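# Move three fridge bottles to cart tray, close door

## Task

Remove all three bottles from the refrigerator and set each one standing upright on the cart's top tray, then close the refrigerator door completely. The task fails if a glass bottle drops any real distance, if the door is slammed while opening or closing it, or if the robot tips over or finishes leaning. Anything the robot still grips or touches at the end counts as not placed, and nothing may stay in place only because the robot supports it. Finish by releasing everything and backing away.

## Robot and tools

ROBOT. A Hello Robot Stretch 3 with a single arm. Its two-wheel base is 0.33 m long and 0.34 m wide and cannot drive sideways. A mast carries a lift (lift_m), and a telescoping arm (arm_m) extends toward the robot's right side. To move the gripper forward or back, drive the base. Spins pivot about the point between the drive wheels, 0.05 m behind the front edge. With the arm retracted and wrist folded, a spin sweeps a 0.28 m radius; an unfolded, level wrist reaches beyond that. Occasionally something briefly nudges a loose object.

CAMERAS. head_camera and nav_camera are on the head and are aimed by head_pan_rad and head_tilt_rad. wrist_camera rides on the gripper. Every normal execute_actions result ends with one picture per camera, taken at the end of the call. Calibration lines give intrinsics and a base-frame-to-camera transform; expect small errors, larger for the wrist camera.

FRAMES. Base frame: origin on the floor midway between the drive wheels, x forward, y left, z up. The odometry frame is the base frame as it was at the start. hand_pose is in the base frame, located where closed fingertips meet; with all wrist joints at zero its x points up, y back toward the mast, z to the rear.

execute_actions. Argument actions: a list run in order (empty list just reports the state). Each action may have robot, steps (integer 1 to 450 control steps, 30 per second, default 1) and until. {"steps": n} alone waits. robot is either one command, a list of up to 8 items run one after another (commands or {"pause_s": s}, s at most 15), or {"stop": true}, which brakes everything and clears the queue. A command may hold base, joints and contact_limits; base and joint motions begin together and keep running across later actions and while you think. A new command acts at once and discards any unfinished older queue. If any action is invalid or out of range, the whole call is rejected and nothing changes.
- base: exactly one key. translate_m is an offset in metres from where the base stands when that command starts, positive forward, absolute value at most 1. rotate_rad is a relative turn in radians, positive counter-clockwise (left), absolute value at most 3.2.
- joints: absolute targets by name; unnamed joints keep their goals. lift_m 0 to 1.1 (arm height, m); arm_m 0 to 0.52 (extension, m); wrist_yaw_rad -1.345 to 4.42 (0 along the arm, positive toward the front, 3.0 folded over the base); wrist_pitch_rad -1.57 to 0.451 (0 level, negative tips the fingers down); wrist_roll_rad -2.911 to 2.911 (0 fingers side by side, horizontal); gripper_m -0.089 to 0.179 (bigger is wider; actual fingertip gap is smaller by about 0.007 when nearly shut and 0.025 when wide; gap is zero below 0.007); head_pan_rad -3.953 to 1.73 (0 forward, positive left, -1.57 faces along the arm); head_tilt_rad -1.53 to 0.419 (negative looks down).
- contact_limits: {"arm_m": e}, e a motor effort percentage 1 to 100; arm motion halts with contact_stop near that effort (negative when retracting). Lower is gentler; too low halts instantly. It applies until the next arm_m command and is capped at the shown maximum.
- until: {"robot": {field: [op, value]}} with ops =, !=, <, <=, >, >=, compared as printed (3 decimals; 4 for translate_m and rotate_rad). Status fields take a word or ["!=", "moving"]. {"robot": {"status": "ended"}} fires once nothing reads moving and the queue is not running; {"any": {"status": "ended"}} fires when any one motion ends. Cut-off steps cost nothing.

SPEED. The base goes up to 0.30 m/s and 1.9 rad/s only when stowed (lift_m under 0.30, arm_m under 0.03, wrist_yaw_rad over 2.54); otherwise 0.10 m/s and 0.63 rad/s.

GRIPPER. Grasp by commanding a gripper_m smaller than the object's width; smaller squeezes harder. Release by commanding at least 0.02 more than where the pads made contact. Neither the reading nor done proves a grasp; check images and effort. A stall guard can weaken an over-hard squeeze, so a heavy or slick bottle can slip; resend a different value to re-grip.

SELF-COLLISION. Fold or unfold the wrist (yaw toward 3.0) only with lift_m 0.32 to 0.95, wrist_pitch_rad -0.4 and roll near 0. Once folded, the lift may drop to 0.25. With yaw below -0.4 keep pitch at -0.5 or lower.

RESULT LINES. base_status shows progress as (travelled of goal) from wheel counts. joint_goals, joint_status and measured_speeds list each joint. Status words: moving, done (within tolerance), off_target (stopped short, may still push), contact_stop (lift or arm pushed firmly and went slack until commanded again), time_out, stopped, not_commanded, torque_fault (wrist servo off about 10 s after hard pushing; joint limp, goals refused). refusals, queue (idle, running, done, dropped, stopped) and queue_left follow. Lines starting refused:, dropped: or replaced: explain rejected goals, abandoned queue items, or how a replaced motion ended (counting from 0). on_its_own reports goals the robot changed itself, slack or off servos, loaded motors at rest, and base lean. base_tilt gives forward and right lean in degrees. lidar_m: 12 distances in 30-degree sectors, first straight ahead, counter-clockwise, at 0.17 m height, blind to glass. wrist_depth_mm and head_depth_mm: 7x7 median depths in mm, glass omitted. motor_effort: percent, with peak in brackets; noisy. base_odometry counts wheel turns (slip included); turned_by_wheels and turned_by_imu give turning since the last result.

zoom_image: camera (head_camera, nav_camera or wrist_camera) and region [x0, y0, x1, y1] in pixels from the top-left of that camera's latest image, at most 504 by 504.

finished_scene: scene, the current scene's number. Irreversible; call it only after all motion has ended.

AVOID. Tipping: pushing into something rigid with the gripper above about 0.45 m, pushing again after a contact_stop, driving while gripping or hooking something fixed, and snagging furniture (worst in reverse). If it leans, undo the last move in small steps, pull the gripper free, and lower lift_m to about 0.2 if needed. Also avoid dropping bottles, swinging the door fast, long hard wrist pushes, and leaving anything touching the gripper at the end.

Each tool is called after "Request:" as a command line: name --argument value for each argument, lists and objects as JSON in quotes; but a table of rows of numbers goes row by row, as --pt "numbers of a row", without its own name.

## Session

Request:
execute_actions --actions '[]'

Scene clock: 0.00 s.
robot.base_odometry: x=+0.000 y=+0.000 heading=+0.000 (m, m, rad; robot's odometry frame)
robot.turned_by_wheels: +0.000 (rad since the last result)
robot.turned_by_imu: +0.000 (rad since the last result)
robot.base_tilt: forward=-0.2 right=-0.7 (deg)
robot.lidar_m: 1.51 1.54 1.54 1.63 1.07 1.02 1.53 1.68 2.22 2.11 1.56 1.04
robot.head_depth_mm: 1434 1427 1397 1414 1413 930 719 / 1522 1528 1487 1515 1499 922 1452 / 1627 1628 1616 1633 1591 915 1600 / 1726 1743 1764 1730 1680 906 1710 / 1831 1909 1900 1879 1749 1036 1836 / 1838 1994 1967 1985 1933 1116 1817 / 1722 1786 1779 1801 1787 1781 1841
robot.base_status: not_commanded
robot.joint_positions: lift_m=+0.545 arm_m=+0.000 wrist_yaw_rad=+2.861 wrist_pitch_rad=-0.548 wrist_roll_rad=+0.002 gripper_m=+0.037 head_pan_rad=+0.003 head_tilt_rad=-0.023
robot.joint_goals: lift_m=+0.545 arm_m=+0.000 wrist_yaw_rad=+2.861 wrist_pitch_rad=-0.548 wrist_roll_rad=+0.002 gripper_m=+0.037 head_pan_rad=+0.003 head_tilt_rad=-0.023
robot.joint_status: lift_m=not_commanded arm_m=not_commanded wrist_yaw_rad=not_commanded wrist_pitch_rad=not_commanded wrist_roll_rad=not_commanded gripper_m=not_commanded head_pan_rad=not_commanded head_tilt_rad=not_commanded
robot.measured_speeds: translate_m=+0.000 rotate_rad=+0.000 lift_m=+0.000 arm_m=+0.000 wrist_yaw_rad=+0.000 wrist_pitch_rad=+0.000 wrist_roll_rad=+0.000 head_pan_rad=+0.000 head_tilt_rad=+0.000
robot: refusals=0 queue=idle queue_left=0
robot.motor_effort: left_wheel=+0 right_wheel=-1 lift_m=+39 arm_m=-1 wrist_yaw_rad=+0 wrist_pitch_rad=+4 wrist_roll_rad=+0 gripper_m=+0 head_pan_rad=+0 head_tilt_rad=+1 (%)
robot.hand_pose: x=+0.0359 y=+0.0527 z=+0.5293 quat_wxyz=(+0.285, +0.701, +0.094, +0.647) (m; robot's base frame)
robot.wrist_depth_mm: - - - - - - - / - - - - - - - / - - - - - - - / 981 - - - - - - / 829 - 867 852 864 858 868 / 715 724 - 736 756 763 761 / 643 643 648 656 648 653 667
pictures: head_camera (sideways: a quarter turn clockwise sets it upright), nav_camera (sideways: a quarter turn counterclockwise sets it upright), wrist_camera
camera_calibration (this result's frames):
head_camera: T_world_to_cam=[[-0.0307288, -0.0331178, -0.998979, 1.327], [-0.0175802, 0.999314, -0.0325881, 0.050222], [0.999373, 0.0165609, -0.03129, -0.00492217], [0, 0, 0, 1]] pos_world=[0.0465792, -0.00615877, 1.32713]
nav_camera: T_world_to_cam=[[0.0040682, 0.0199028, 0.999794, -1.26217], [0.0382277, -0.999074, 0.0197329, 0.0250978], [0.999261, 0.0381395, -0.00482527, -0.04526], [0, 0, 0, 1]] pos_world=[0.0494019, 0.0519215, 1.26119]
wrist_camera: T_world_to_cam=[[0.973701, -0.227099, 0.0182529, -0.0299149], [-0.128938, -0.615334, -0.77765, 0.493765], [0.187835, 0.754845, -0.628433, 0.451574], [0, 0, 0, 1]] pos_world=[0.00797194, -0.0438316, 0.668306]
Images, in order (width x height): head_camera 896x504, nav_camera 672x504, wrist_camera 644x364.

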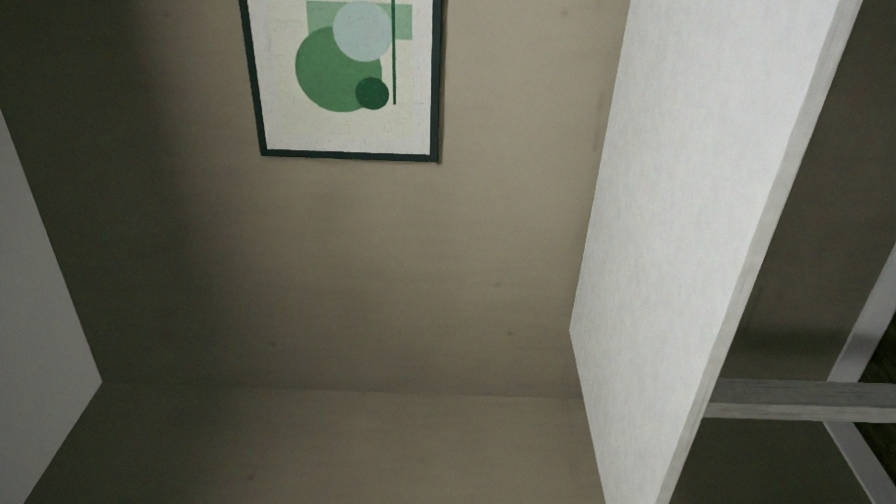

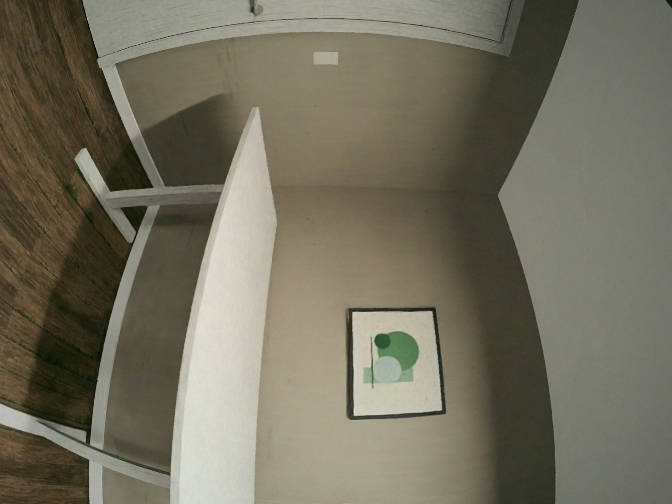

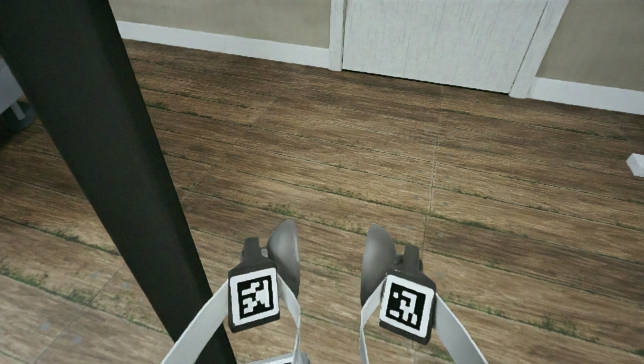

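Request:
execute_actions --actions '[{"robot": {"joints": {"head_pan_rad": -1.2, "head_tilt_rad": -0.5}}, "steps": 150, "until": {"robot": {"status": "ended"}}}]'

Scene clock: 10.33 s.
robot.base_odometry: x=+0.000 y=+0.000 heading=+0.000 (m, m, rad; robot's odometry frame)
robot.turned_by_wheels: +0.000 (rad since the last result)
robot.turned_by_imu: +0.000 (rad since the last result)
robot.base_tilt: forward=-0.1 right=-0.7 (deg)
robot.lidar_m: 1.51 1.54 1.54 1.62 1.07 1.02 1.53 1.68 2.22 2.10 1.56 1.04
robot.head_depth_mm: 1876 2088 2361 2548 2026 1579 1293 / 1720 1896 2110 2414 2020 1584 1299 / 1607 1763 1950 2160 2001 1573 1288 / 1501 1632 1800 1976 2013 1570 1289 / 1415 1534 1667 1831 1938 1559 1294 / 1332 1434 1558 1670 1825 1569 1278 / 1252 1353 1436 803 1715 1467 1237
robot.base_status: not_commanded
robot.joint_positions: lift_m=+0.545 arm_m=+0.000 wrist_yaw_rad=+2.861 wrist_pitch_rad=-0.548 wrist_roll_rad=+0.002 gripper_m=+0.037 head_pan_rad=-1.193 head_tilt_rad=-0.494
robot.joint_goals: lift_m=+0.545 arm_m=+0.000 wrist_yaw_rad=+2.861 wrist_pitch_rad=-0.548 wrist_roll_rad=+0.002 gripper_m=+0.037 head_pan_rad=-1.200 head_tilt_rad=-0.500
robot.joint_status: lift_m=not_commanded arm_m=not_commanded wrist_yaw_rad=not_commanded wrist_pitch_rad=not_commanded wrist_roll_rad=not_commanded gripper_m=not_commanded head_pan_rad=done head_tilt_rad=done
robot.measured_speeds: translate_m=+0.000 rotate_rad=+0.000 lift_m=+0.000 arm_m=+0.000 wrist_yaw_rad=+0.000 wrist_pitch_rad=+0.000 wrist_roll_rad=+0.000 head_pan_rad=+0.000 head_tilt_rad=+0.000
robot: refusals=0 queue=done queue_left=0
robot.motor_effort: left_wheel=+0(0) right_wheel=-1(0) lift_m=+38(38) arm_m=-1(0) wrist_yaw_rad=+0(0) wrist_pitch_rad=+4(4) wrist_roll_rad=+0(1) gripper_m=+0(0) head_pan_rad=-3(37) head_tilt_rad=-3(24) (%)
robot.hand_pose: x=+0.0359 y=+0.0527 z=+0.5293 quat_wxyz=(+0.285, +0.701, +0.094, +0.647) (m; robot's base frame)
robot.wrist_depth_mm: - - - - - - - / - - - - - - - / - - - - - - - / 971 - - - - - - / 839 - 861 846 894 868 874 / 720 730 - 748 764 755 752 / 640 649 650 664 641 666 662
pictures: head_camera (sideways: a quarter turn clockwise sets it upright), nav_camera (sideways: a quarter turn counterclockwise sets it upright), wrist_camera
camera_calibration (this result's frames):
head_camera: T_world_to_cam=[[-0.207906, 0.434016, -0.876587, 1.16816], [0.918446, 0.394918, -0.0223022, 0.031104], [0.3365, -0.809735, -0.480726, 0.584077], [0, 0, 0, 1]] pos_world=[0.0177572, -0.0463345, 1.30547]
nav_camera: T_world_to_cam=[[0.187043, -0.417092, 0.88941, -1.11899], [-0.91363, -0.406543, 0.00148669, 0.0546654], [0.360963, -0.81287, -0.457109, 0.547313], [0, 0, 0, 1]] pos_world=[0.061683, 0.000396864, 1.24534]
wrist_camera: T_world_to_cam=[[0.973701, -0.227099, 0.0182528, -0.0299149], [-0.128938, -0.615334, -0.77765, 0.493765], [0.187835, 0.754845, -0.628433, 0.451574], [0, 0, 0, 1]] pos_world=[0.00797197, -0.0438316, 0.668306]
Images, in order (width x height): head_camera 896x504, nav_camera 672x504, wrist_camera 644x364.

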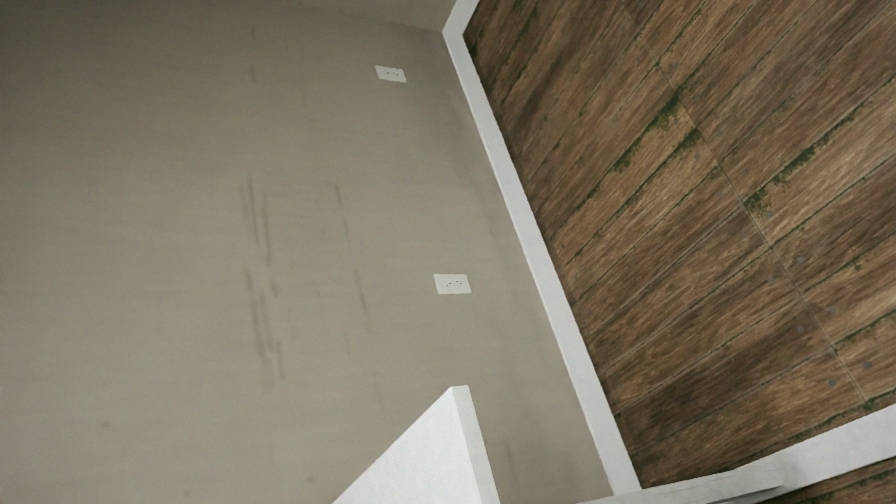

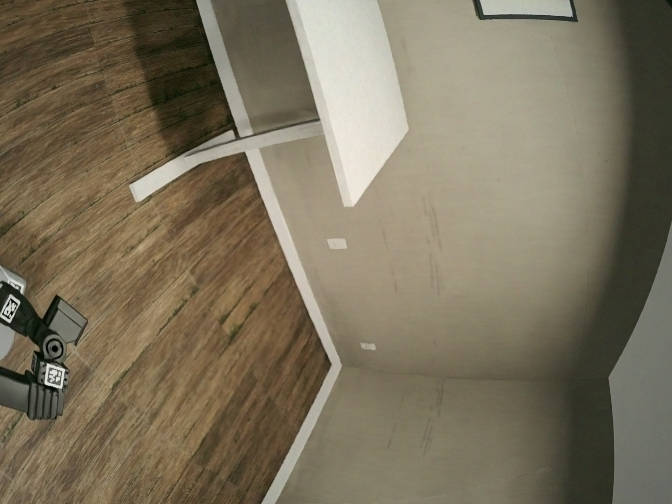

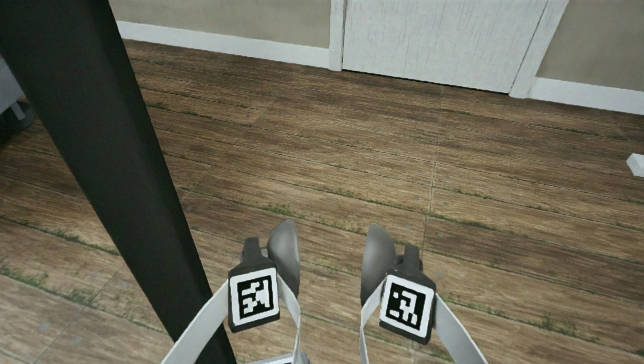

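Request:
execute_actions --actions '[{"robot": {"joints": {"head_pan_rad": -3.0, "head_tilt_rad": -0.5}}, "steps": 150, "until": {"robot": {"status": "ended"}}}]'

Scene clock: 15.50 s.
robot.base_odometry: x=+0.000 y=+0.000 heading=+0.000 (m, m, rad; robot's odometry frame)
robot.turned_by_wheels: +0.000 (rad since the last result)
robot.turned_by_imu: +0.000 (rad since the last result)
robot.base_tilt: forward=-0.2 right=-0.7 (deg)
robot.lidar_m: 1.51 1.53 1.54 1.63 1.07 1.02 1.53 1.68 2.22 2.11 1.56 1.04
robot.head_depth_mm: 2848 3056 3248 2822 2019 1573 1292 / 3070 3267 3527 2793 2003 1574 1297 / 2956 3351 3591 2809 1996 1575 1281 / 1291 1419 1533 1695 1865 1553 1290 / 1418 1551 1704 1901 1973 1563 1279 / 1568 1730 1919 2125 1998 1565 1279 / 1659 1891 2101 2236 1966 1557 1282
robot.base_status: not_commanded
robot.joint_positions: lift_m=+0.545 arm_m=+0.000 wrist_yaw_rad=+2.861 wrist_pitch_rad=-0.548 wrist_roll_rad=+0.002 gripper_m=+0.037 head_pan_rad=-2.993 head_tilt_rad=-0.494
robot.joint_goals: lift_m=+0.545 arm_m=+0.000 wrist_yaw_rad=+2.861 wrist_pitch_rad=-0.548 wrist_roll_rad=+0.002 gripper_m=+0.037 head_pan_rad=-3.000 head_tilt_rad=-0.500
robot.joint_status: lift_m=not_commanded arm_m=not_commanded wrist_yaw_rad=not_commanded wrist_pitch_rad=not_commanded wrist_roll_rad=not_commanded gripper_m=not_commanded head_pan_rad=done head_tilt_rad=done
robot.measured_speeds: translate_m=+0.000 rotate_rad=+0.000 lift_m=+0.000 arm_m=+0.000 wrist_yaw_rad=+0.000 wrist_pitch_rad=+0.000 wrist_roll_rad=+0.000 head_pan_rad=+0.000 head_tilt_rad=+0.000
robot: refusals=0 queue=done queue_left=0
robot.motor_effort: left_wheel=+0(0) right_wheel=-1(1) lift_m=+39(38) arm_m=-1(1) wrist_yaw_rad=+0(0) wrist_pitch_rad=+4(4) wrist_roll_rad=+0(0) gripper_m=+0(0) head_pan_rad=-3(35) head_tilt_rad=-3(4) (%)
robot.hand_pose: x=+0.0359 y=+0.0527 z=+0.5293 quat_wxyz=(+0.285, +0.701, +0.094, +0.647) (m; robot's base frame)
robot.wrist_depth_mm: - - - - - - - / - - - - - - - / - - - - - - - / 972 - - - - - - / 838 - 866 861 882 870 894 / 719 722 - 736 767 762 751 / 635 644 643 659 650 667 666
pictures: head_camera (sideways: a quarter turn clockwise sets it upright), nav_camera (sideways: a quarter turn counterclockwise sets it upright), wrist_camera
camera_calibration (this result's frames):
head_camera: T_world_to_cam=[[0.470205, 0.103905, -0.87642, 1.1638], [0.175925, -0.984151, -0.0222924, 0.0356206], [-0.864846, -0.143702, -0.481032, 0.591804], [0, 0, 0, 1]] pos_world=[-0.0416725, -0.000825265, 1.30545]
nav_camera: T_world_to_cam=[[-0.448988, -0.0874337, 0.88925, -1.1149], [-0.188334, 0.982104, 0.00147249, 0.0502595], [-0.873465, -0.166815, -0.457419, 0.555247], [0, 0, 0, 1]] pos_world=[-0.00612248, -0.0542166, 1.24533]
wrist_camera: T_world_to_cam=[[0.973701, -0.227099, 0.018253, -0.0299149], [-0.128938, -0.615334, -0.77765, 0.493765], [0.187835, 0.754845, -0.628433, 0.451574], [0, 0, 0, 1]] pos_world=[0.00797194, -0.0438316, 0.668306]
Images, in order (width x height): head_camera 896x504, nav_camera 672x504, wrist_camera 644x364.

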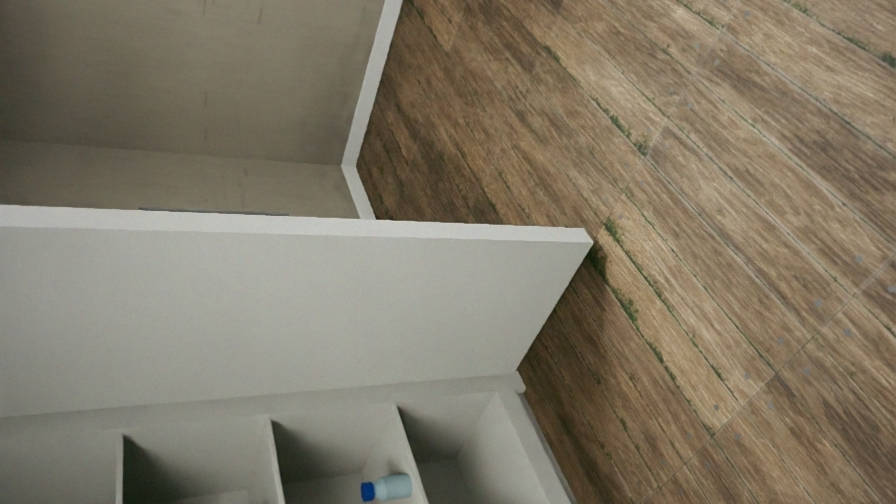

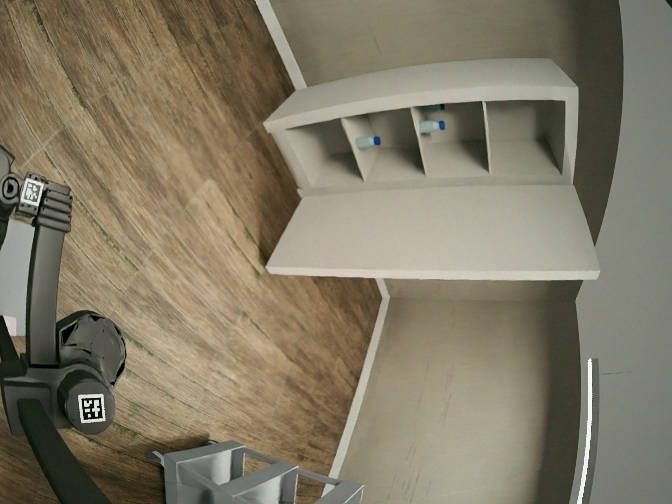

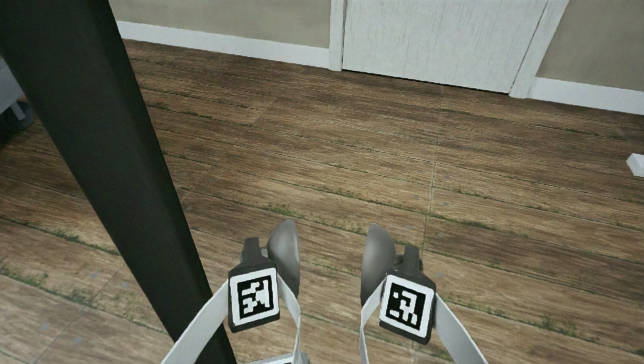

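Request:
zoom_image --camera "nav_camera" --region '[250, 40, 620, 300]'

Request:
execute_actions --actions '[{"robot": {"joints": {"head_pan_rad": -2.6, "head_tilt_rad": -0.3}}, "steps": 150, "until": {"robot": {"status": "ended"}}}]'

Region (250, 40, 620, 300) of nav_camera's 672x504 image, scaled by 1.362, with more detail than that image has; it fills the top 354 rows of this view, and the rest is white.

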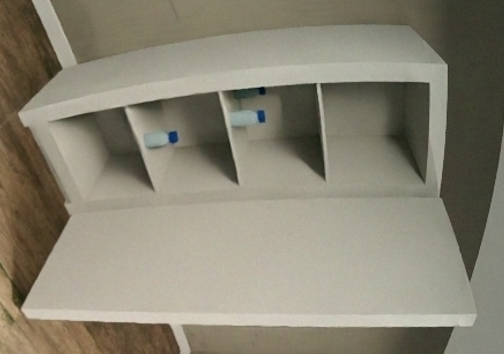

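Scene clock: 62.07 s.
robot.base_odometry: x=+0.000 y=+0.000 heading=+0.000 (m, m, rad; robot's odometry frame)
robot.turned_by_wheels: +0.000 (rad since the last result)
robot.turned_by_imu: +0.000 (rad since the last result)
robot.base_tilt: forward=-0.2 right=-0.7 (deg)
robot.lidar_m: 1.51 1.54 1.54 1.62 1.07 1.02 1.53 1.68 2.22 2.10 1.56 1.04
robot.head_depth_mm: 1438 1451 1493 1536 1577 1682 1494 / 1704 1673 1729 1770 1851 1835 1482 / 1868 1897 1994 2035 2153 1910 1489 / 1830 2089 2163 2293 2301 1917 1487 / 1532 1604 1688 1803 1940 1897 1471 / 1880 1968 2077 2188 2320 1896 1471 / 1826 1913 1991 2144 2232 1878 1466
robot.base_status: not_commanded
robot.joint_positions: lift_m=+0.545 arm_m=+0.000 wrist_yaw_rad=+2.861 wrist_pitch_rad=-0.548 wrist_roll_rad=+0.002 gripper_m=+0.037 head_pan_rad=-2.607 head_tilt_rad=-0.310
robot.joint_goals: lift_m=+0.545 arm_m=+0.000 wrist_yaw_rad=+2.861 wrist_pitch_rad=-0.548 wrist_roll_rad=+0.002 gripper_m=+0.037 head_pan_rad=-2.600 head_tilt_rad=-0.300
robot.joint_status: lift_m=not_commanded arm_m=not_commanded wrist_yaw_rad=not_commanded wrist_pitch_rad=not_commanded wrist_roll_rad=not_commanded gripper_m=not_commanded head_pan_rad=done head_tilt_rad=done
robot.measured_speeds: translate_m=+0.000 rotate_rad=+0.000 lift_m=+0.000 arm_m=+0.000 wrist_yaw_rad=+0.000 wrist_pitch_rad=+0.000 wrist_roll_rad=+0.000 head_pan_rad=+0.000 head_tilt_rad=+0.000
robot: refusals=0 queue=done queue_left=0
robot.motor_effort: left_wheel=+0(0) right_wheel=-1(1) lift_m=+38(38) arm_m=-1(1) wrist_yaw_rad=+0(0) wrist_pitch_rad=+4(4) wrist_roll_rad=+0(0) gripper_m=+0(0) head_pan_rad=+3(25) head_tilt_rad=+4(17) (%)
robot.hand_pose: x=+0.0359 y=+0.0527 z=+0.5293 quat_wxyz=(+0.285, +0.701, +0.094, +0.647) (m; robot's base frame)
robot.wrist_depth_mm: - - - - - - - / - - - - - - - / - - - - - - - / 972 - - - - - - / 820 - 856 848 861 863 861 / 723 737 - 744 756 742 741 / 644 640 660 646 637 666 669
pictures: head_camera (sideways: a quarter turn clockwise sets it upright), nav_camera (sideways: a quarter turn counterclockwise sets it upright), wrist_camera
camera_calibration (this result's frames):
head_camera: T_world_to_cam=[[0.251991, 0.18751, -0.949389, 1.26035], [0.529193, -0.84807, -0.0270384, 0.0396504], [-0.810219, -0.495597, -0.312936, 0.372723], [0, 0, 0, 1]] pos_world=[-0.0365926, -0.017982, 1.31427]
nav_camera: T_world_to_cam=[[-0.236849, -0.163277, 0.957728, -1.20557], [-0.54301, 0.839679, 0.00886379, 0.0427992], [-0.805632, -0.517957, -0.287538, 0.333756], [0, 0, 0, 1]] pos_world=[0.0065877, -0.0599079, 1.25019]
wrist_camera: T_world_to_cam=[[0.973701, -0.227099, 0.0182528, -0.0299148], [-0.128938, -0.615334, -0.77765, 0.493765], [0.187835, 0.754845, -0.628433, 0.451574], [0, 0, 0, 1]] pos_world=[0.00797195, -0.0438316, 0.668306]
Images, in order (width x height): head_camera 896x504, nav_camera 672x504, wrist_camera 644x364.

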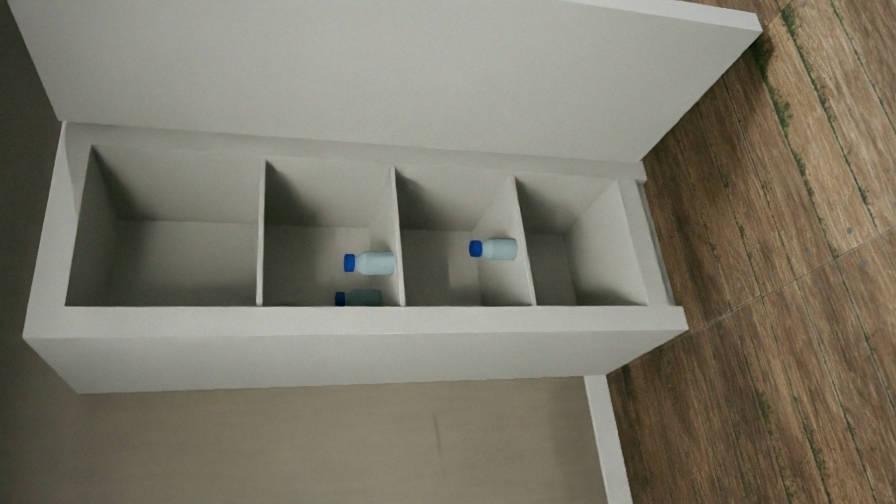

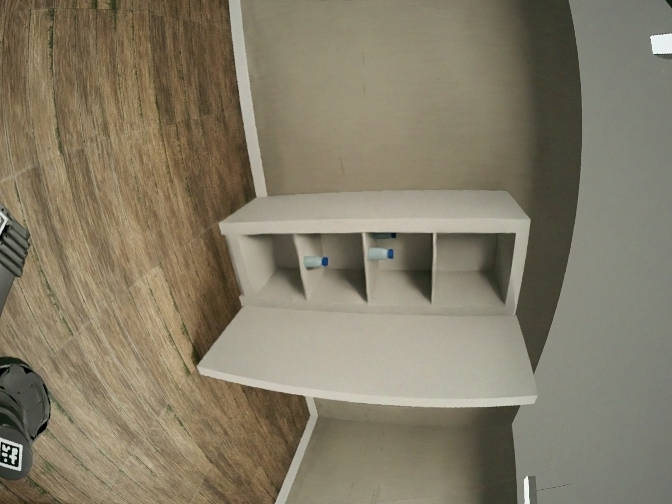

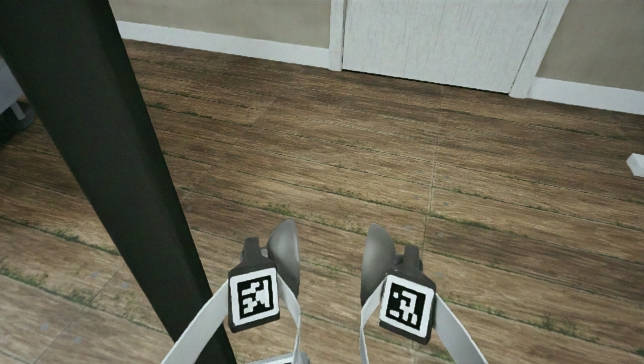

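Request:
zoom_image --camera "head_camera" --region '[560, 0, 896, 189]'

Request:
zoom_image --camera "head_camera" --region '[560, 230, 800, 430]'

Request:
zoom_image --camera "head_camera" --region '[300, 200, 560, 346]'

Region (560, 0, 896, 189) of head_camera's 896x504 image, scaled by 1.500, with more detail than that image has; it fills the top 284 rows of this view, and the rest is white.

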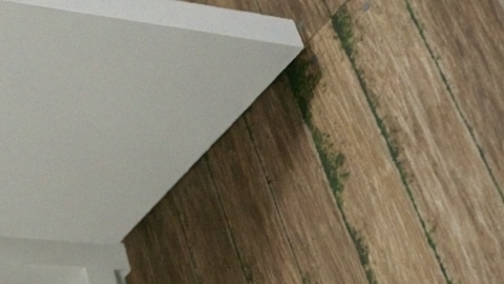

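Region (560, 230, 800, 430) of head_camera's 896x504 image, scaled by 2.100, with more detail than that image has.

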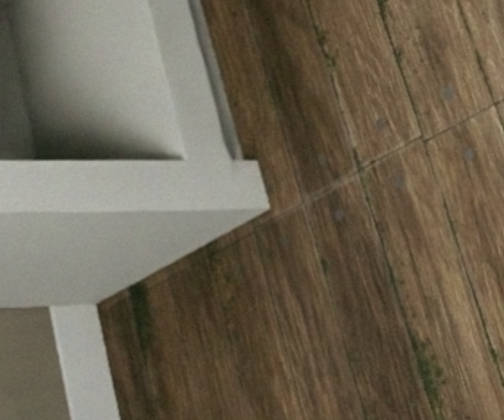

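Region (300, 200, 560, 346) of head_camera's 896x504 image, scaled by 1.938, with more detail than that image has; it fills the top 283 rows of this view, and the rest is white.

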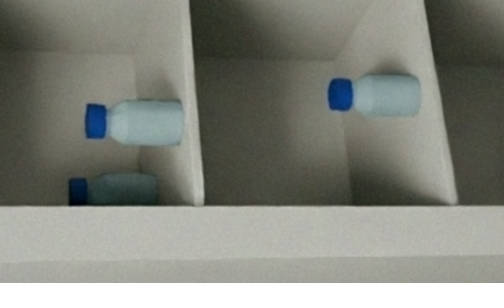

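Request:
execute_actions --actions '[{"robot": {"joints": {"head_pan_rad": -3.9, "head_tilt_rad": -0.6}}, "steps": 150, "until": {"robot": {"status": "ended"}}}]'

Scene clock: 164.73 s.
robot.base_odometry: x=+0.000 y=+0.000 heading=+0.000 (m, m, rad; robot's odometry frame)
robot.turned_by_wheels: +0.000 (rad since the last result)
robot.turned_by_imu: +0.000 (rad since the last result)
robot.base_tilt: forward=-0.2 right=-0.7 (deg)
robot.lidar_m: 1.51 1.53 1.54 1.62 1.06 1.02 1.53 1.68 2.22 2.10 1.57 1.04
robot.head_depth_mm: - - - - - - - / 2800 3092 1445 1620 - - - / 2749 2966 1350 1515 1646 1446 1231 / 2728 2966 1341 1441 1501 1455 1211 / 2696 2895 1428 1584 1685 1440 1215 / 2652 2896 3105 2319 1784 1452 1207 / 2580 2842 3076 2314 1769 1446 1212
robot.base_status: not_commanded
robot.joint_positions: lift_m=+0.545 arm_m=+0.000 wrist_yaw_rad=+2.861 wrist_pitch_rad=-0.548 wrist_roll_rad=+0.002 gripper_m=+0.037 head_pan_rad=-3.893 head_tilt_rad=-0.592
robot.joint_goals: lift_m=+0.545 arm_m=+0.000 wrist_yaw_rad=+2.861 wrist_pitch_rad=-0.548 wrist_roll_rad=+0.002 gripper_m=+0.037 head_pan_rad=-3.900 head_tilt_rad=-0.600
robot.joint_status: lift_m=not_commanded arm_m=not_commanded wrist_yaw_rad=not_commanded wrist_pitch_rad=not_commanded wrist_roll_rad=not_commanded gripper_m=not_commanded head_pan_rad=done head_tilt_rad=done
robot.measured_speeds: translate_m=+0.000 rotate_rad=+0.000 lift_m=+0.000 arm_m=+0.000 wrist_yaw_rad=+0.000 wrist_pitch_rad=+0.000 wrist_roll_rad=+0.000 head_pan_rad=+0.000 head_tilt_rad=+0.000
robot: refusals=0 queue=done queue_left=0
robot.motor_effort: left_wheel=+0(0) right_wheel=-1(1) lift_m=+38(38) arm_m=-1(0) wrist_yaw_rad=+0(0) wrist_pitch_rad=+4(4) wrist_roll_rad=+0(0) gripper_m=+0(0) head_pan_rad=-3(37) head_tilt_rad=-3(21) (%)
robot.hand_pose: x=+0.0359 y=+0.0527 z=+0.5293 quat_wxyz=(+0.285, +0.701, +0.094, +0.647) (m; robot's base frame)
robot.wrist_depth_mm: - - - - - - - / - - - - - - - / - - - - - - - / 979 - - - - - - / 836 - 850 846 869 862 888 / 728 731 - 735 775 750 772 / 646 643 642 661 632 670 676
pictures: head_camera (sideways: a quarter turn clockwise sets it upright), nav_camera (sideways: a quarter turn counterclockwise sets it upright), wrist_camera
camera_calibration (this result's frames):
head_camera: T_world_to_cam=[[0.434973, -0.360975, -0.824921, 1.09686], [-0.660053, -0.750968, -0.0194254, 0.0369849], [-0.612478, 0.552941, -0.564914, 0.699402], [0, 0, 0, 1]] pos_world=[-0.0243257, 0.0369865, 1.30065]
nav_camera: T_world_to_cam=[[-0.409887, 0.355533, 0.839993, -1.0509], [0.652277, 0.757976, -0.00253031, 0.0503429], [-0.637595, 0.546871, -0.542591, 0.664628], [0, 0, 0, 1]] pos_world=[-0.0398255, -0.0279946, 1.2435]
wrist_camera: T_world_to_cam=[[0.973701, -0.227099, 0.0182528, -0.0299149], [-0.128938, -0.615334, -0.77765, 0.493765], [0.187835, 0.754845, -0.628433, 0.451574], [0, 0, 0, 1]] pos_world=[0.00797197, -0.0438316, 0.668306]
Images, in order (width x height): head_camera 896x504, nav_camera 672x504, wrist_camera 644x364.

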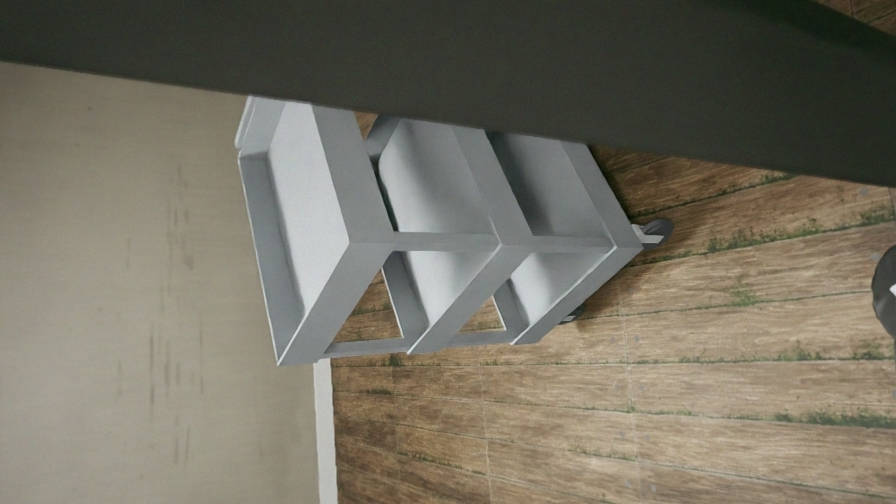

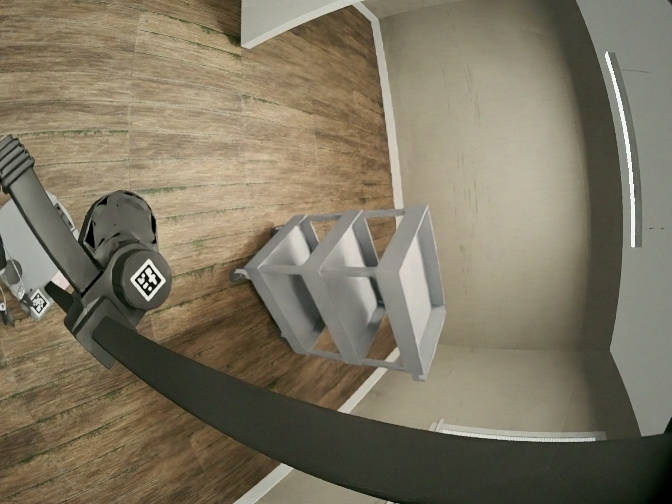

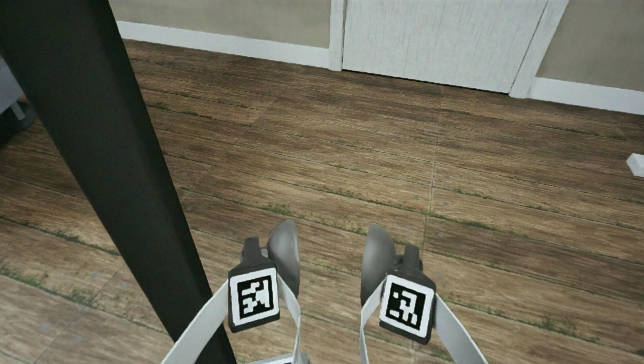

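Request:
zoom_image --camera "head_camera" --region '[200, 70, 700, 390]'

Request:
zoom_image --camera "nav_camera" --region '[210, 170, 480, 410]'

Region (200, 70, 700, 390) of head_camera's 896x504 image, scaled by 1.008, with more detail than that image has; it fills the top 323 rows of this view, and the rest is white.

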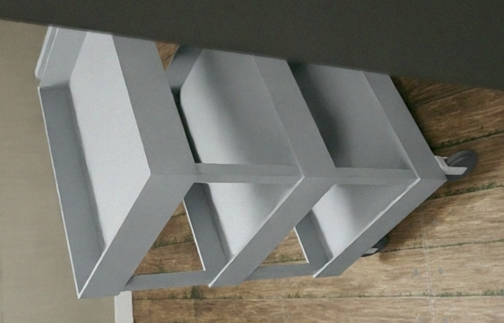

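Region (210, 170, 480, 410) of nav_camera's 672x504 image, scaled by 1.867, with more detail than that image has.

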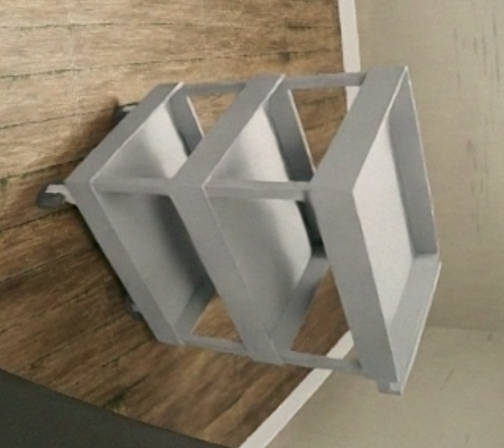

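Request:
execute_actions --actions '[{"robot": {"base": {"rotate_rad": 0.326}, "joints": {"wrist_pitch_rad": -0.4, "lift_m": 0.84, "head_pan_rad": -1.9, "head_tilt_rad": -0.45}}, "steps": 90, "until": {"robot": {"base_status": ["!=", "moving"], "wrist_pitch_rad": [">", -0.43]}}}, {"robot": {"base": {"translate_m": -1.227}, "joints": {"wrist_yaw_rad": 0.0}}, "steps": 300, "until": {"robot": {"wrist_yaw_rad": ["<", 0.05]}}}, {"robot": {"joints": {"wrist_pitch_rad": 0.0}}, "steps": 450, "until": {"robot": {"status": "ended"}}}]'

action 1: robot: "base": translate_m = -1.227 is out of range: |translate_m| is at most 1

Request:
execute_actions --actions '[{"robot": {"base": {"rotate_rad": 0.326}, "joints": {"wrist_pitch_rad": -0.4, "lift_m": 0.84, "head_pan_rad": -1.9, "head_tilt_rad": -0.45}}, "steps": 90, "until": {"robot": {"base_status": ["!=", "moving"], "wrist_pitch_rad": [">", -0.43]}}}, {"robot": {"base": {"translate_m": -1.0}, "joints": {"wrist_yaw_rad": 0.0}}, "steps": 300, "until": {"robot": {"wrist_yaw_rad": ["<", 0.05]}}}, {"robot": {"joints": {"wrist_pitch_rad": 0.0}}, "steps": 450, "until": {"robot": {"translate_m": ["<", -0.95]}}}, {"robot": {"base": {"translate_m": -0.277}}, "steps": 200, "until": {"robot": {"translate_m_goal": [">", -0.5], "base_status": ["!=", "moving"]}}}, {"robot": {"base": {"rotate_rad": -0.885}, "joints": {"head_pan_rad": -1.57, "head_tilt_rad": -0.4}}, "steps": 200, "until": {"robot": {"status": "ended"}}}]'

Scene clock: 302.53 s.
robot.base_odometry: x=-1.163 y=-0.393 heading=-0.559 (m, m, rad; robot's odometry frame)
robot.turned_by_wheels: -0.559 (rad since the last result)
robot.turned_by_imu: -0.572 (rad since the last result)
robot.base_tilt: forward=-0.3 right=-0.7 (deg)
robot.lidar_m: 2.31 1.98 2.58 1.14 1.12 2.56 0.37 0.38 0.51 0.73 0.74 1.78
robot.head_depth_mm: 933 978 989 908 944 940 976 / 941 1001 1085 1018 1235 1043 1202 / 946 1001 1090 940 1258 951 1313 / 945 999 1078 812 1256 1071 1268 / 932 983 1067 933 1198 1003 1161 / 595 632 680 729 796 881 993 / 584 639 1198 1309 1434 1567 1353
robot.base_status: done (rotate_rad -0.8849 of -0.8850)
robot.joint_positions: lift_m=+0.839 arm_m=+0.000 wrist_yaw_rad=+0.001 wrist_pitch_rad=-0.024 wrist_roll_rad=+0.002 gripper_m=+0.037 head_pan_rad=-1.577 head_tilt_rad=-0.409
robot.joint_goals: lift_m=+0.840 arm_m=+0.000 wrist_yaw_rad=+0.000 wrist_pitch_rad=+0.000 wrist_roll_rad=+0.002 gripper_m=+0.037 head_pan_rad=-1.570 head_tilt_rad=-0.400
robot.joint_status: lift_m=done arm_m=not_commanded wrist_yaw_rad=done wrist_pitch_rad=done wrist_roll_rad=not_commanded gripper_m=not_commanded head_pan_rad=done head_tilt_rad=done
robot.measured_speeds: translate_m=+0.000 rotate_rad=+0.000 lift_m=+0.000 arm_m=+0.000 wrist_yaw_rad=+0.000 wrist_pitch_rad=+0.000 wrist_roll_rad=+0.000 head_pan_rad=+0.000 head_tilt_rad=+0.000
robot: refusals=0 queue=done queue_left=0
robot.motor_effort: left_wheel=+2(6) right_wheel=-2(4) lift_m=+55(59) arm_m=-1(1) wrist_yaw_rad=-1(3) wrist_pitch_rad=+7(8) wrist_roll_rad=+0(0) gripper_m=+0(0) head_pan_rad=+3(35) head_tilt_rad=+3(15) (%)
robot.hand_pose: x=-0.0211 y=-0.4010 z=+0.9479 quat_wxyz=(+0.707, +0.009, -0.708, -0.008) (m; robot's base frame)
robot.wrist_depth_mm: 936 441 592 826 842 571 428 / 979 452 606 831 865 563 439 / - - 617 890 879 549 416 / - - 555 582 635 504 415 / - - 607 939 914 540 411 / - - 514 963 823 534 406 / - - 692 744 743 519 404
pictures: head_camera (sideways: a quarter turn clockwise sets it upright), nav_camera (sideways: a quarter turn counterclockwise sets it upright), wrist_camera
camera_calibration (this result's frames):
head_camera: T_world_to_cam=[[-0.0305202, 0.404289, -0.914122, 1.21604], [0.999501, 0.0198343, -0.0245986, 0.0336018], [0.00818606, -0.914416, -0.404693, 0.487142], [0, 0, 0, 1]] pos_world=[-0.000459108, -0.0468474, 1.30958]
nav_camera: T_world_to_cam=[[0.0175291, -0.379776, 0.924912, -1.16428], [-0.999405, -0.0341363, 0.00492432, 0.0507128], [0.0297029, -0.924448, -0.380149, 0.449186], [0, 0, 0, 1]] pos_world=[0.0577493, -0.0251835, 1.24736]
wrist_camera: T_world_to_cam=[[-0.998435, -0.0373164, 0.0416533, -0.0727591], [-0.0469276, 0.153917, -0.986969, 1.04136], [0.030419, -0.987379, -0.155427, -0.0825274], [0, 0, 0, 1]] pos_world=[-0.0212662, -0.244484, 1.018]
Images, in order (width x height): head_camera 896x504, nav_camera 672x504, wrist_camera 644x364.

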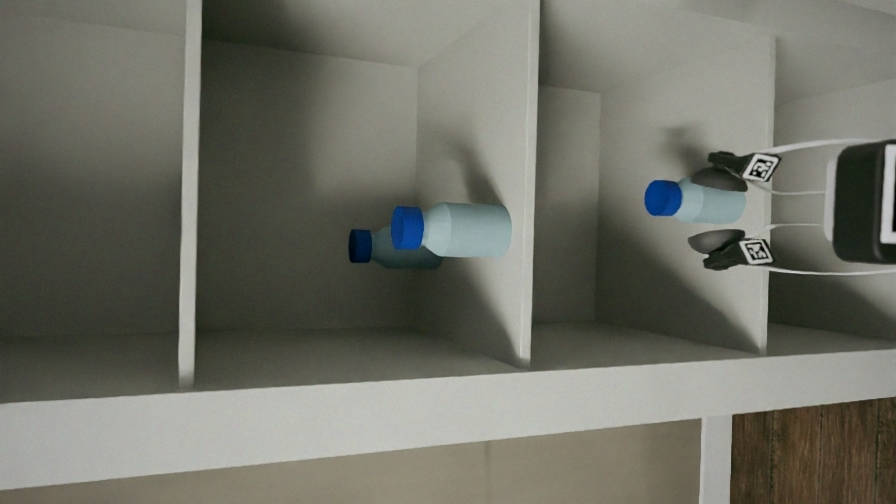

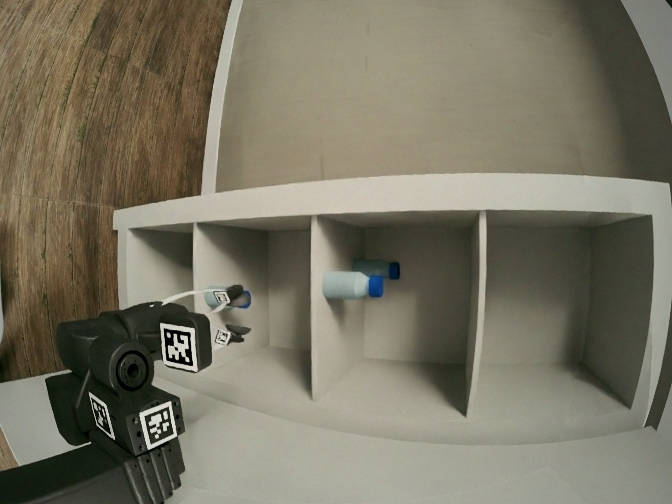

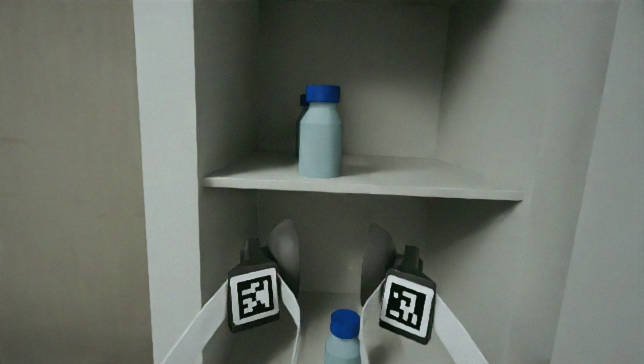

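Request:
zoom_image --camera "wrist_camera" --region '[240, 60, 440, 220]'

Request:
zoom_image --camera "head_camera" --region '[330, 150, 560, 400]'

Region (240, 60, 440, 220) of wrist_camera's 644x364 image, scaled by 2.520; it fills the top 403 rows of this view, and the rest is white.

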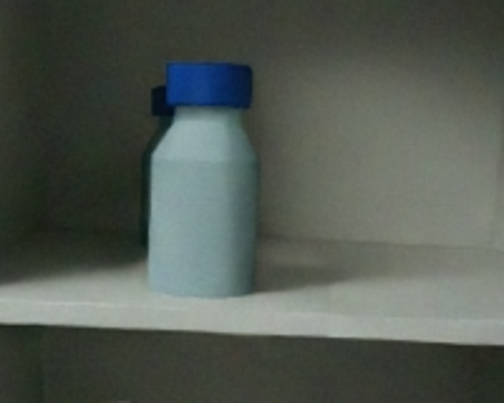

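Region (330, 150, 560, 400) of head_camera's 896x504 image, scaled by 2.016, with more detail than that image has; it fills the left 464 columns of this view, and the rest is white.

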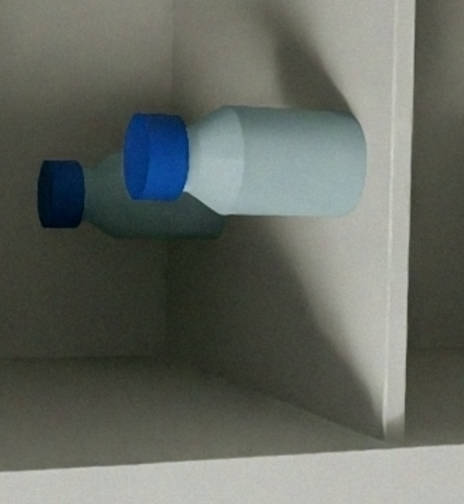

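Request:
execute_actions --actions '[{"robot": {"base": {"translate_m": 0.03}, "joints": {"lift_m": 0.895, "gripper_m": 0.16, "arm_m": 0.2}}, "steps": 200, "until": {"robot": {"status": "ended"}}}]'

Scene clock: 415.43 s.
robot.base_odometry: x=-1.138 y=-0.409 heading=-0.559 (m, m, rad; robot's odometry frame)
robot.turned_by_wheels: +0.000 (rad since the last result)
robot.turned_by_imu: +0.000 (rad since the last result)
robot.base_tilt: forward=-0.2 right=-0.7 (deg)
robot.lidar_m: 2.28 1.96 2.58 1.15 1.13 2.60 0.40 0.41 0.55 0.73 0.74 1.78
robot.head_depth_mm: 937 989 1056 951 793 - 1073 / 944 999 1083 1016 1217 - 1236 / 947 1002 1080 833 - - 1243 / 947 1005 1083 938 1254 1033 1237 / 856 874 925 872 991 963 1094 / 577 618 665 729 807 907 1283 / 1045 1133 1224 1318 1443 1563 1359
robot.base_status: done (translate_m +0.0300 of +0.0300)
robot.joint_positions: lift_m=+0.894 arm_m=+0.200 wrist_yaw_rad=+0.001 wrist_pitch_rad=-0.022 wrist_roll_rad=+0.002 gripper_m=+0.160 head_pan_rad=-1.577 head_tilt_rad=-0.409
robot.joint_goals: lift_m=+0.895 arm_m=+0.200 wrist_yaw_rad=+0.000 wrist_pitch_rad=+0.000 wrist_roll_rad=+0.002 gripper_m=+0.160 head_pan_rad=-1.570 head_tilt_rad=-0.400
robot.joint_status: lift_m=done arm_m=done wrist_yaw_rad=done wrist_pitch_rad=done wrist_roll_rad=not_commanded gripper_m=done head_pan_rad=done head_tilt_rad=done
robot.measured_speeds: translate_m=+0.000 rotate_rad=+0.000 lift_m=+0.000 arm_m=+0.000 wrist_yaw_rad=+0.000 wrist_pitch_rad=+0.000 wrist_roll_rad=+0.000 head_pan_rad=+0.000 head_tilt_rad=+0.000
robot: refusals=0 queue=done queue_left=0
robot.motor_effort: left_wheel=+2(6) right_wheel=-2(4) lift_m=+55(56) arm_m=+3(3) wrist_yaw_rad=-1(1) wrist_pitch_rad=+7(7) wrist_roll_rad=+0(0) gripper_m=+0(84) head_pan_rad=+3(3) head_tilt_rad=+3(3) (%)
robot.hand_pose: x=-0.0212 y=-0.6004 z=+1.0032 quat_wxyz=(+0.707, +0.009, -0.708, -0.008) (m; robot's base frame)
robot.wrist_depth_mm: 252 264 510 658 644 615 400 / 261 267 520 669 661 604 399 / 269 271 528 680 692 601 395 / 276 275 545 337 698 590 398 / 569 284 416 345 449 468 390 / 875 - 333 341 332 336 327 / 916 308 589 779 786 623 354
pictures: head_camera (sideways: a quarter turn clockwise sets it upright), nav_camera (sideways: a quarter turn counterclockwise sets it upright), wrist_camera
camera_calibration (this result's frames):
head_camera: T_world_to_cam=[[-0.0305248, 0.40424, -0.914143, 1.21607], [0.9995, 0.0198438, -0.0246, 0.0336036], [0.00819573, -0.914438, -0.404644, 0.487079], [0, 0, 0, 1]] pos_world=[-0.000458603, -0.046847, 1.30958]
nav_camera: T_world_to_cam=[[0.0175335, -0.379727, 0.924932, -1.1643], [-0.999405, -0.0341467, 0.00492646, 0.0507101], [0.0297127, -0.924468, -0.3801, 0.449122], [0, 0, 0, 1]] pos_world=[0.0577495, -0.0251859, 1.24736]
wrist_camera: T_world_to_cam=[[-0.998448, -0.0369033, 0.0417051, -0.082398], [-0.0468717, 0.152509, -0.98719, 1.12606], [0.0300702, -0.987613, -0.154002, -0.272312], [0, 0, 0, 1]] pos_world=[-0.0213013, -0.443714, 1.07314]
Images, in order (width x height): head_camera 896x504, nav_camera 672x504, wrist_camera 644x364.

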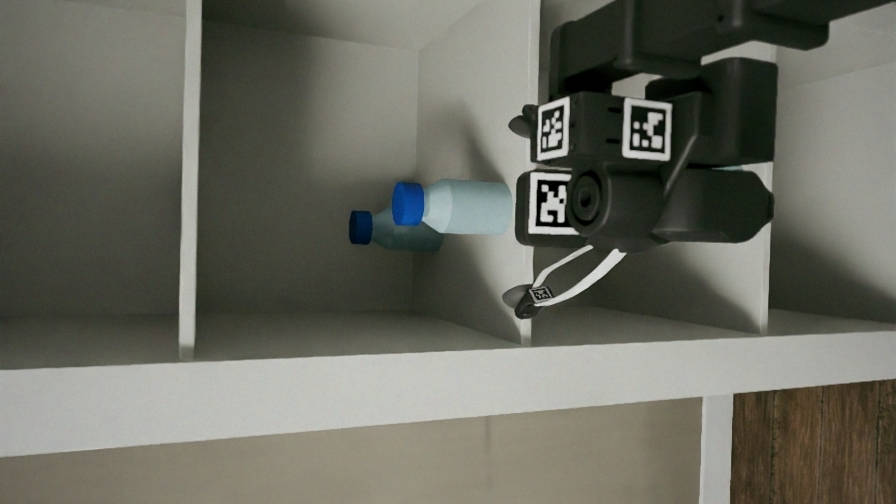

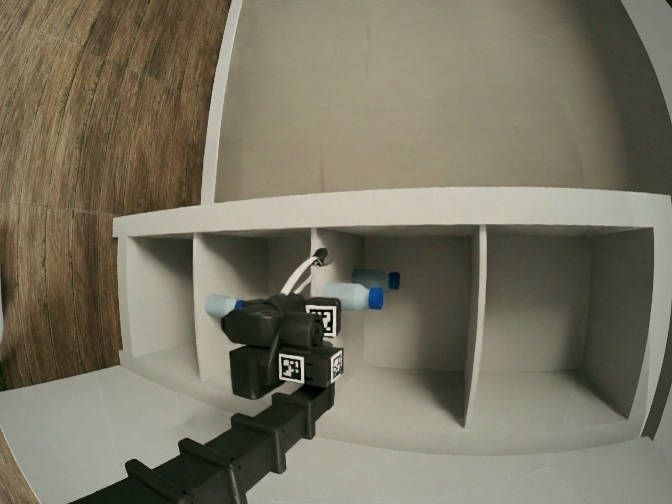

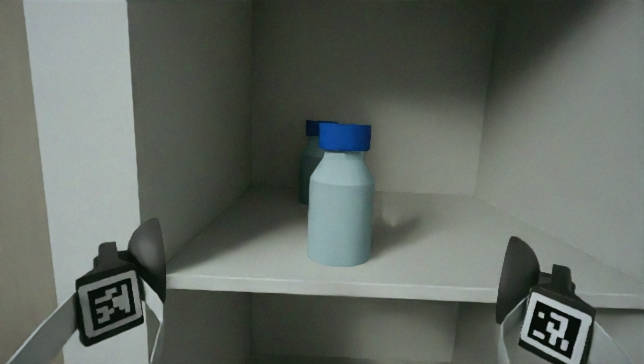

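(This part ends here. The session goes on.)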